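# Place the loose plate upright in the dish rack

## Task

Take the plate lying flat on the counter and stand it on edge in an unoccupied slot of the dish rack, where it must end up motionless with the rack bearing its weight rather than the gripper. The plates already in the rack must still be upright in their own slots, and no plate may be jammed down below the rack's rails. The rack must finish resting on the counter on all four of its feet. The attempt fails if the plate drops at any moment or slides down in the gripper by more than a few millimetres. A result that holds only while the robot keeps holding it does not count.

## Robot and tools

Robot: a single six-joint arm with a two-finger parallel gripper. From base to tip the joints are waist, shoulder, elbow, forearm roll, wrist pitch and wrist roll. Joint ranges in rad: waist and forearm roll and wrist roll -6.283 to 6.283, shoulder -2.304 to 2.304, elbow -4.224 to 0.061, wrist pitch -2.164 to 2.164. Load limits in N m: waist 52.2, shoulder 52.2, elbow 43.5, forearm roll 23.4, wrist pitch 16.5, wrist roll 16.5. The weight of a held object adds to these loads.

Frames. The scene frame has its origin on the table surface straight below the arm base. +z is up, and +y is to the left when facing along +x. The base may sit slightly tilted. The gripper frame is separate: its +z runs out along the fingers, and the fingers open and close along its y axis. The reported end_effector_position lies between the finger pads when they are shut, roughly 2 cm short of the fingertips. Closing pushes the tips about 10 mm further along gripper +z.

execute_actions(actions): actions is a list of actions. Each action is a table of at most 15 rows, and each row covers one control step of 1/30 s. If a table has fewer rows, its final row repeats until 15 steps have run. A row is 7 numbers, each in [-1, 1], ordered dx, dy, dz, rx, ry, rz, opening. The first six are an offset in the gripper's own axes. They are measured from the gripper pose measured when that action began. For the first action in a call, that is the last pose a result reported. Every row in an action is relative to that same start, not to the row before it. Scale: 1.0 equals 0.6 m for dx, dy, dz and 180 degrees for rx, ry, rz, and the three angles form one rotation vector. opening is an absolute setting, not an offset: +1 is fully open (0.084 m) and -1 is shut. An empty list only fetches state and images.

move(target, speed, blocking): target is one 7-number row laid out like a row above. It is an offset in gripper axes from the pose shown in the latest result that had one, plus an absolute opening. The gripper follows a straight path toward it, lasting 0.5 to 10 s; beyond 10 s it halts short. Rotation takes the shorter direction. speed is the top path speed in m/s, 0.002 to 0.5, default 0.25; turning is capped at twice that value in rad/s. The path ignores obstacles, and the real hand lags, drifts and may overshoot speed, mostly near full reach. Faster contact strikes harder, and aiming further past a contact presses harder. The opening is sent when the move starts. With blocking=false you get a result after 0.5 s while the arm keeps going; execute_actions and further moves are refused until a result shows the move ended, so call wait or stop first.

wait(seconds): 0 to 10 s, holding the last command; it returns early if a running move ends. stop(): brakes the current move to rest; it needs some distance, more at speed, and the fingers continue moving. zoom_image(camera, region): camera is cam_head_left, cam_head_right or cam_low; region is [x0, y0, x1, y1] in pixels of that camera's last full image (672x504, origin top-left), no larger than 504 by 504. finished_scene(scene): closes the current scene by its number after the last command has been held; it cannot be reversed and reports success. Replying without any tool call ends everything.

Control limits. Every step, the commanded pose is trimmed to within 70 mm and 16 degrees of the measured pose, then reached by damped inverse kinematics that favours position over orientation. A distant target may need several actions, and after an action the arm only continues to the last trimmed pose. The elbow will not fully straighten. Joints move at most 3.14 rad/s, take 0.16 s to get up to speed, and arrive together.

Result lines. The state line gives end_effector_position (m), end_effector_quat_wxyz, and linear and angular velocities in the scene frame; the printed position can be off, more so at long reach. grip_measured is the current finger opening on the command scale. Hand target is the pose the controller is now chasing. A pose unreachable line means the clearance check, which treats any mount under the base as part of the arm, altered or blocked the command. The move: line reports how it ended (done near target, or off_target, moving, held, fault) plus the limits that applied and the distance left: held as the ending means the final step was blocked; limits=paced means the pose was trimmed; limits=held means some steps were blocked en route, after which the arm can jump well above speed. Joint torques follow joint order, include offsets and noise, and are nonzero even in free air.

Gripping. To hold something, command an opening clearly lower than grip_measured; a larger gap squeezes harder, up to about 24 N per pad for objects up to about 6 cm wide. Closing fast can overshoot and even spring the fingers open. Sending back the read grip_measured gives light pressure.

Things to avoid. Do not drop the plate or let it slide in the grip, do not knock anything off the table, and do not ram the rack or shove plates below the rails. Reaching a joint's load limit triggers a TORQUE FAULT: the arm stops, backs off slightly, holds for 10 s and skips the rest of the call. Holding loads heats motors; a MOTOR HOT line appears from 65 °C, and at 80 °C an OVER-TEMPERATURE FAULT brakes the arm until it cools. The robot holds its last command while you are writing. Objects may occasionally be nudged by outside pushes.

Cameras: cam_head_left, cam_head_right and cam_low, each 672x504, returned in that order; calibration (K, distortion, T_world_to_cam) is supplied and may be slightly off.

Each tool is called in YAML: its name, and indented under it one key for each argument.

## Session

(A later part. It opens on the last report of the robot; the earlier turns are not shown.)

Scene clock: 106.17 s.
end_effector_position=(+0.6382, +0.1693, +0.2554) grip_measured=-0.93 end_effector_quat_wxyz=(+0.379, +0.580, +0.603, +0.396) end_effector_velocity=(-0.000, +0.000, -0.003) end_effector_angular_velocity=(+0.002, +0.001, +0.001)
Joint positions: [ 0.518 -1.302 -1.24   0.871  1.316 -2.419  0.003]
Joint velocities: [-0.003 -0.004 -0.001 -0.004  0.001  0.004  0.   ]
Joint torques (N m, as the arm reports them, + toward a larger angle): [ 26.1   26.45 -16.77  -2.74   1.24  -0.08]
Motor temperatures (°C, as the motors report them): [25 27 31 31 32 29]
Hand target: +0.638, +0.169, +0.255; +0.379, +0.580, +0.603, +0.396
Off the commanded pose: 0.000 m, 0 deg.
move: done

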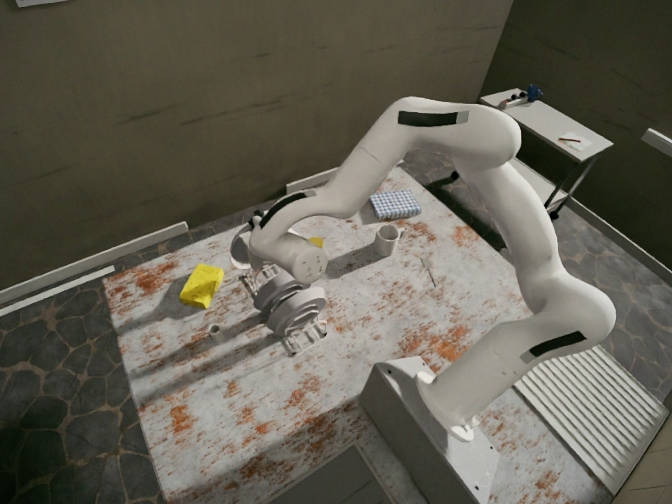

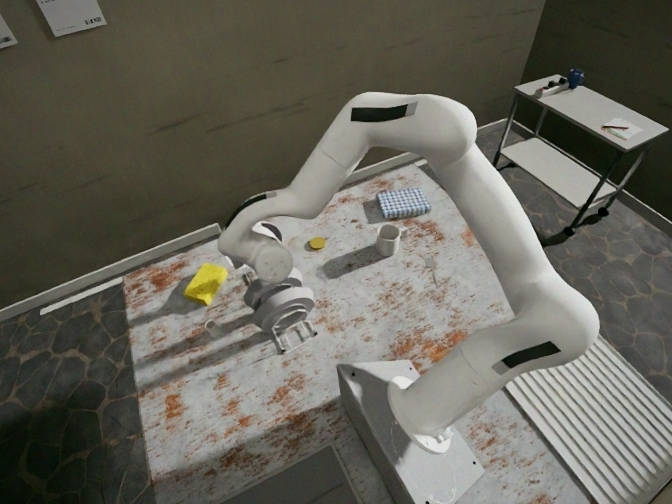

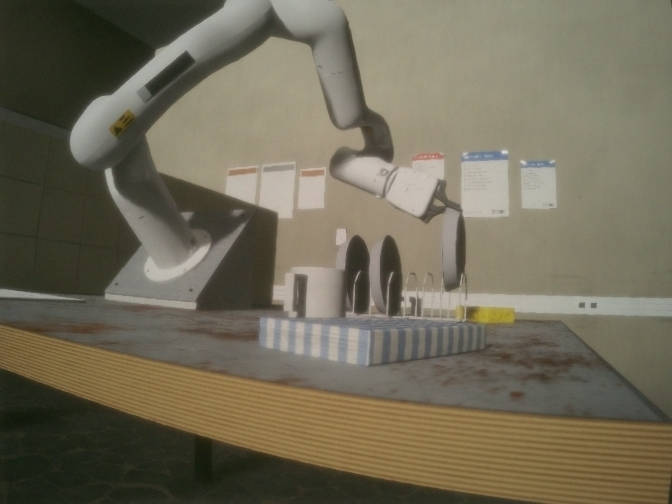

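move:
  target: [0,-0.079,0.0345,0,0,0,-1]
  speed: 0.025

move:
  target: [0,-0.008,0.0035,0,0,0,-1]
  speed: 0.006

zoom_image:
  camera: "cam_low"
  region: [330, 150, 510, 330]

Scene clock: 121.53 s.
end_effector_position=(+0.6382, +0.1693, +0.2040) grip_measured=-0.93 end_effector_quat_wxyz=(+0.378, +0.580, +0.603, +0.396) end_effector_velocity=(+0.002, -0.002, -0.003) end_effector_angular_velocity=(+0.001, +0.002, -0.004)
Joint positions: [ 0.452 -1.374 -1.251  0.794  1.361 -2.377  0.003]
Joint velocities: [-0.008 -0.001 -0.001 -0.004  0.002  0.001  0.   ]
Joint torques (N m, as the arm reports them, + toward a larger angle): [ 26.67  28.17 -15.27  -3.2    0.87  -0.18]
Motor temperatures (°C, as the motors report them): [25 27 31 31 32 29]
Hand target: +0.638, +0.169, +0.204; +0.378, +0.580, +0.603, +0.396
Off the commanded pose: 0.000 m, 0 deg.
move: done

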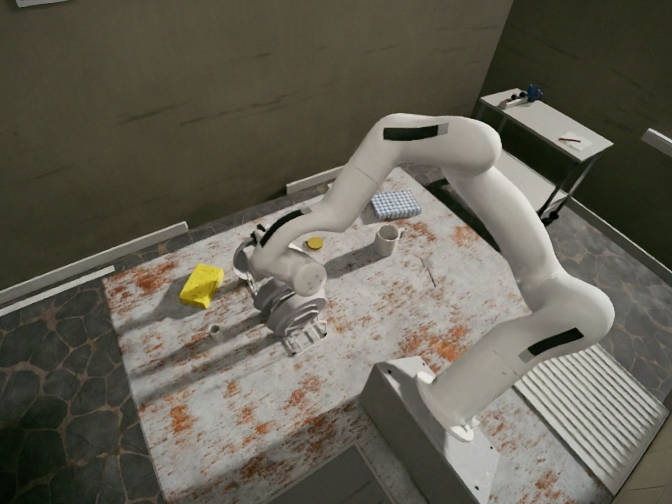

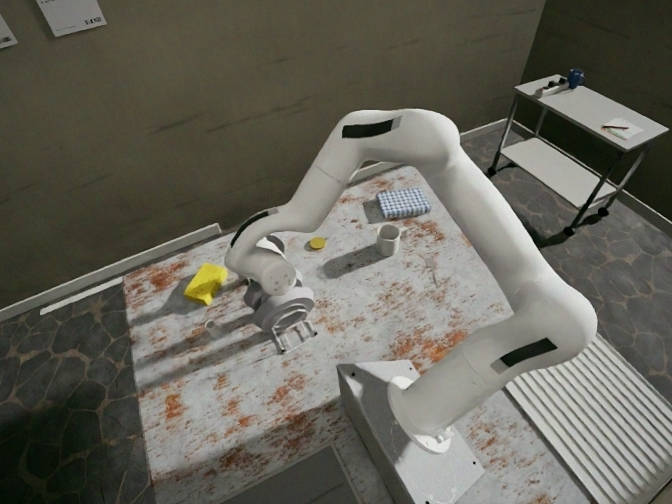

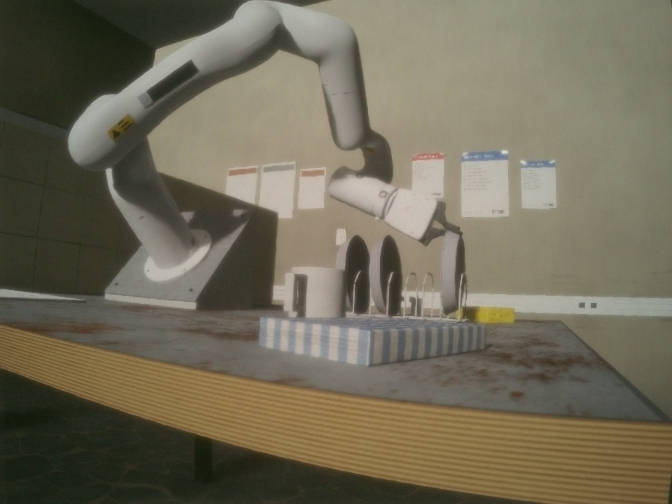

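Scene clock: 122.63 s.
end_effector_position=(+0.6382, +0.1694, +0.1989) grip_measured=-0.93 end_effector_quat_wxyz=(+0.378, +0.580, +0.603, +0.396) end_effector_velocity=(+0.000, -0.000, -0.002) end_effector_angular_velocity=(-0.000, +0.001, +0.000)
Joint positions: [ 0.445 -1.381 -1.252  0.787  1.366 -2.373  0.003]
Joint velocities: [-0.003 -0.002 -0.001 -0.003  0.001  0.001  0.   ]
Joint torques (N m, as the arm reports them, + toward a larger angle): [ 30.81  30.44 -16.75  -3.5    0.94  -0.33]
Motor temperatures (°C, as the motors report them): [25 27 31 31 32 29]
Hand target: +0.638, +0.169, +0.199; +0.378, +0.580, +0.603, +0.396
Off the commanded pose: 0.000 m, 0 deg.
move: done

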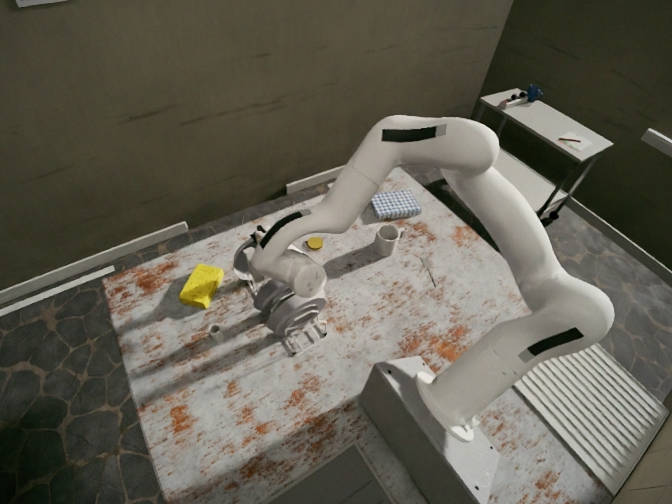

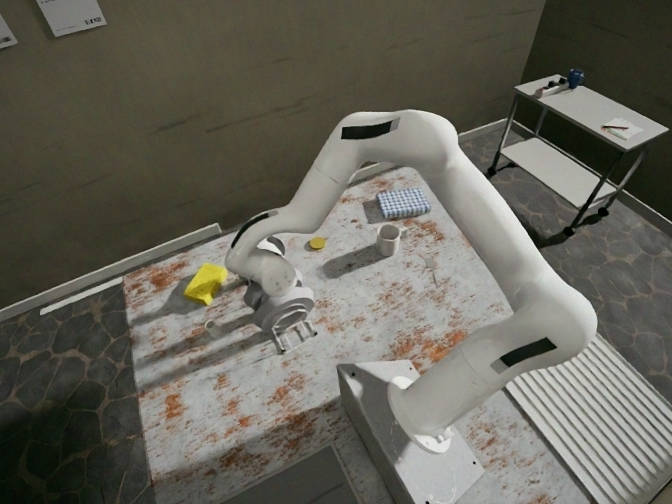

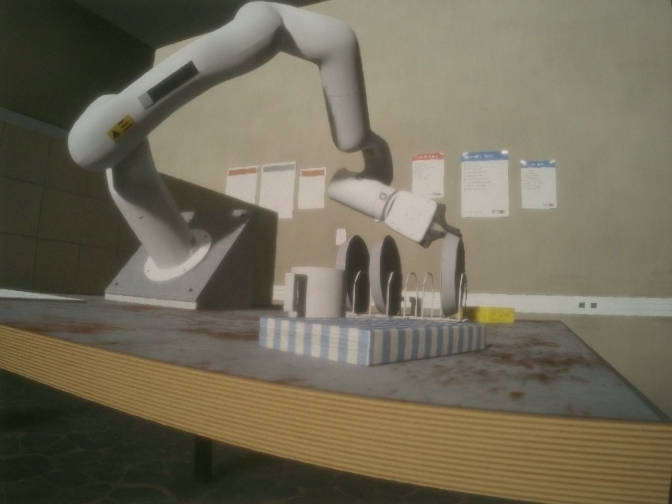

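Region (330, 150, 510, 330) of cam_low's 672x504 image, scaled by 2.800, with more detail than that image has.

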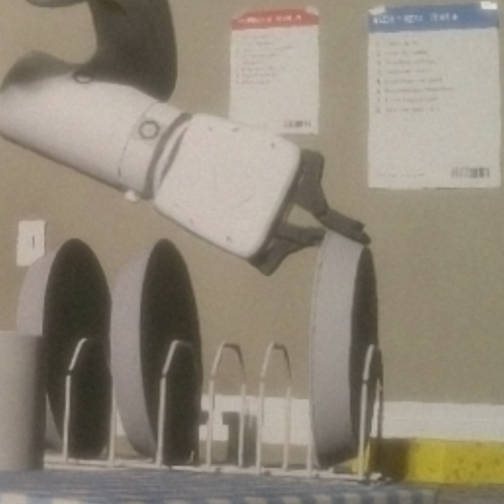

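move:
  target: [0,-0.006,0.0026,0,0,0,-1]
  speed: 0.005

Scene clock: 127.17 s.
end_effector_position=(+0.6381, +0.1694, +0.1952) grip_measured=-0.93 end_effector_quat_wxyz=(+0.378, +0.580, +0.603, +0.396) end_effector_velocity=(+0.000, -0.000, -0.000) end_effector_angular_velocity=(-0.002, -0.003, +0.000)
Joint positions: [ 0.44  -1.387 -1.254  0.781  1.369 -2.371  0.003]
Joint velocities: [-0.002 -0.001 -0.001 -0.003  0.003 -0.002 -0.   ]
Joint torques (N m, as the arm reports them, + toward a larger angle): [ 29.9   29.53 -14.5   -3.07   0.86  -0.2 ]
Motor temperatures (°C, as the motors report them): [25 27 31 31 32 29]
Hand target: +0.638, +0.169, +0.195; +0.378, +0.580, +0.603, +0.396
Off the commanded pose: 0.000 m, 0 deg.
move: done

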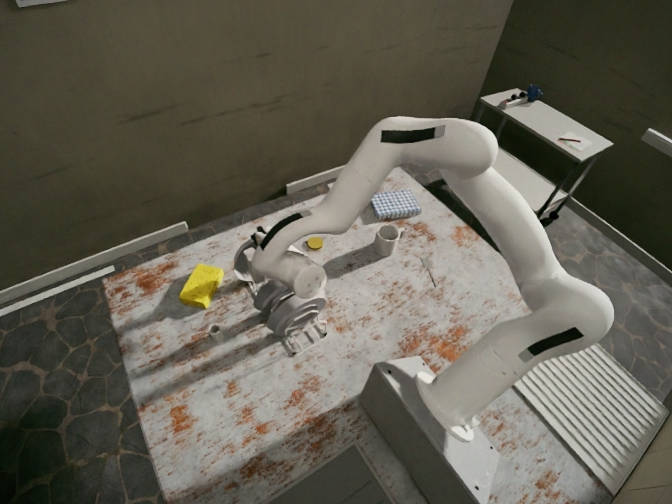

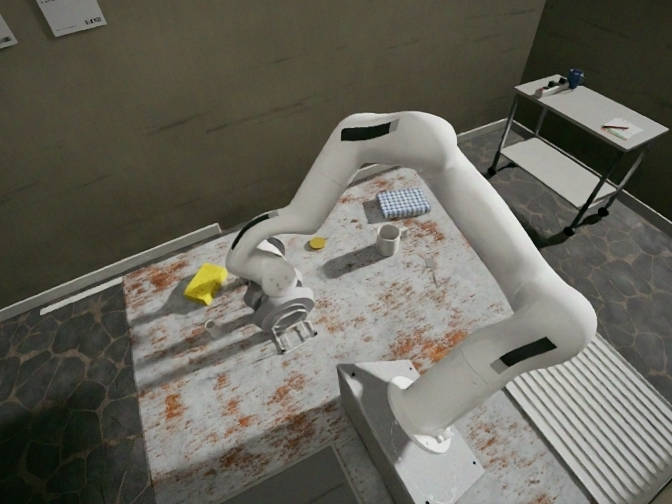

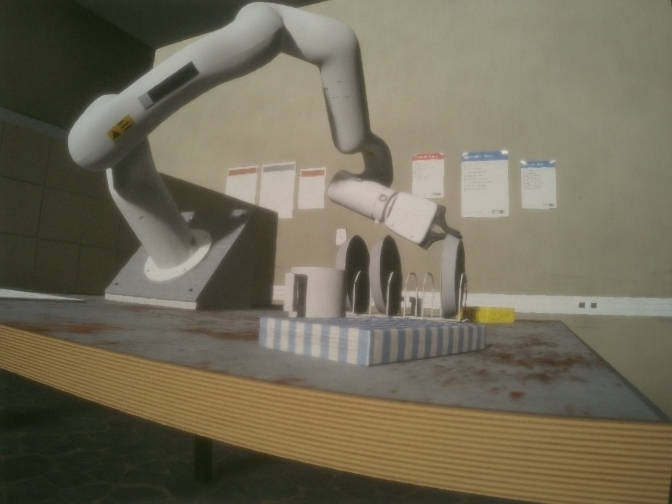

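move:
  target: [0,-0.005,0.0022,0,0,0,-1]
  speed: 0.005

Scene clock: 139.97 s.
end_effector_position=(+0.6386, +0.1693, +0.1928) grip_measured=-0.93 end_effector_quat_wxyz=(+0.379, +0.580, +0.602, +0.396) end_effector_velocity=(+0.001, -0.002, -0.001) end_effector_angular_velocity=(+0.001, -0.001, -0.003)
Joint positions: [ 0.436 -1.391 -1.256  0.776  1.373 -2.369  0.003]
Joint velocities: [-0.004  0.    -0.001 -0.003  0.002  0.     0.   ]
Joint torques (N m, as the arm reports them, + toward a larger angle): [ 26.65  26.26 -10.76  -2.05   0.66  -0.1 ]
Motor temperatures (°C, as the motors report them): [26 27 31 31 32 29]
Hand target: +0.638, +0.169, +0.192; +0.378, +0.580, +0.603, +0.396
Off the commanded pose: 0.001 m, 0 deg.
move: done

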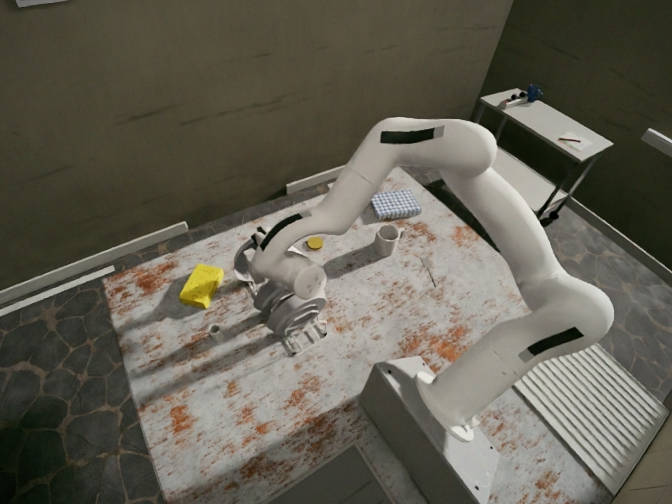

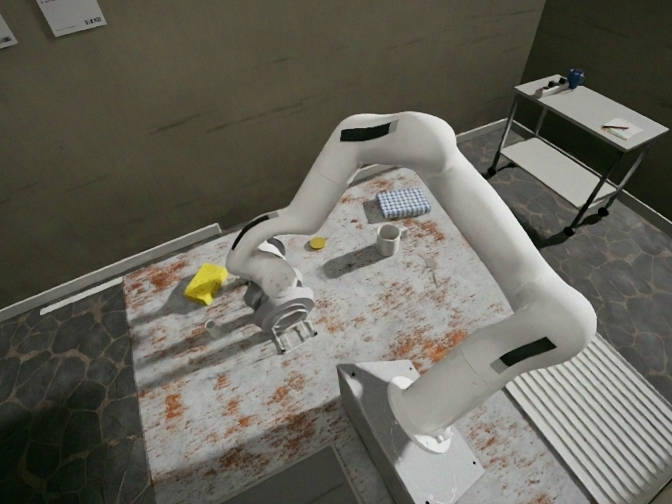

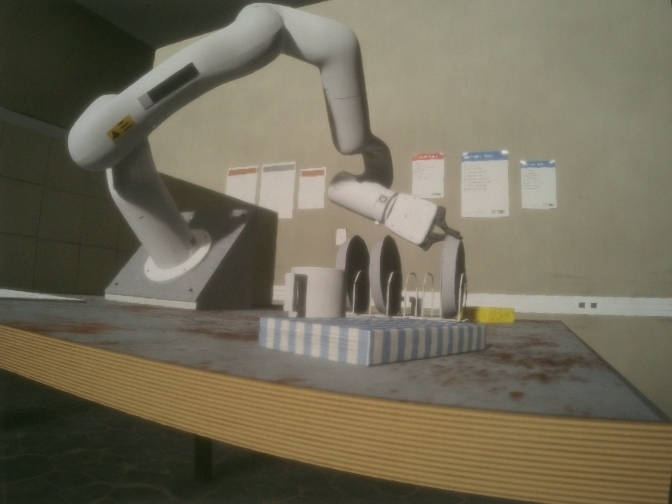

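execute_actions:
  actions:
    - [[0,0,0,0,0,0,-0.85]]
    - [[0,0,0,0,0,0,-0.75]]
    - [[0,0,0,0,0,0,-0.6]]
    - [[0,0,0,0,0,0,-0.4]]
    - [[0,0.006,-0.03,0,0,0,-0.4]]
    - [[0,0.004,-0.035,0,0,0,-0.4]]
    - [[0,0.07,-0.03,0,0,0,-0.4]]
    - [[0,0,0,0,0,0,-0.4]]

Scene clock: 152.73 s.
end_effector_position=(+0.6057, +0.1681, +0.2564) grip_measured=-0.42 end_effector_quat_wxyz=(+0.378, +0.580, +0.603, +0.396) end_effector_velocity=(+0.000, -0.000, +0.000) end_effector_angular_velocity=(-0.000, +0.001, +0.000)
Joint positions: [ 0.557 -1.281 -1.164  0.899  1.347 -2.374  0.026]
Joint velocities: [-0.     0.002 -0.     0.    -0.002 -0.002 -0.   ]
Joint torques (N m, as the arm reports them, + toward a larger angle): [ 27.65  28.87 -14.76  -2.18   1.19   0.19]
Motor temperatures (°C, as the motors report them): [26 27 31 31 32 29]
Hand target: +0.606, +0.168, +0.256; +0.378, +0.580, +0.603, +0.396
Off the commanded pose: 0.000 m, 0 deg.

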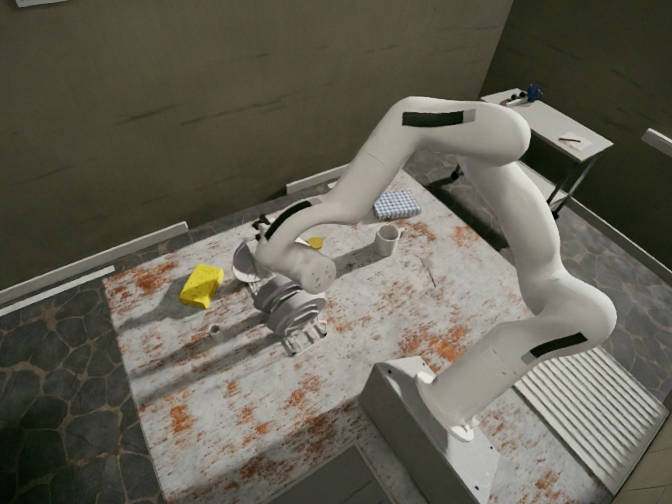

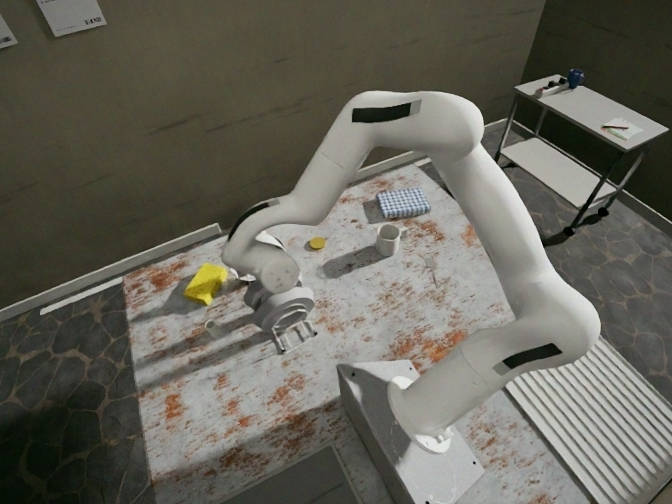

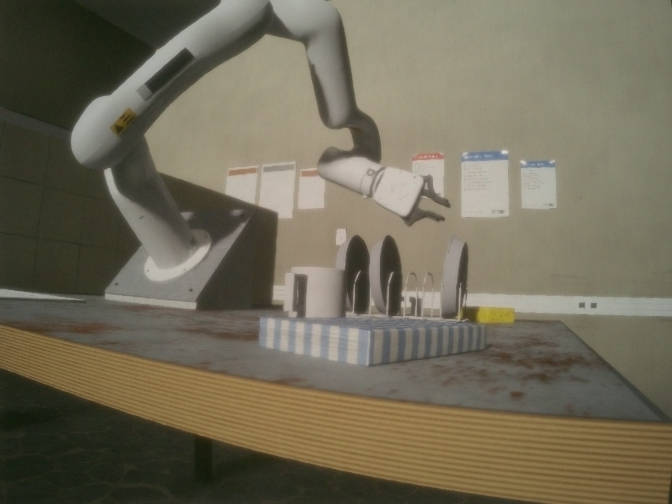

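finished_scene:
  scene: 2

The scene is finished: the task was done.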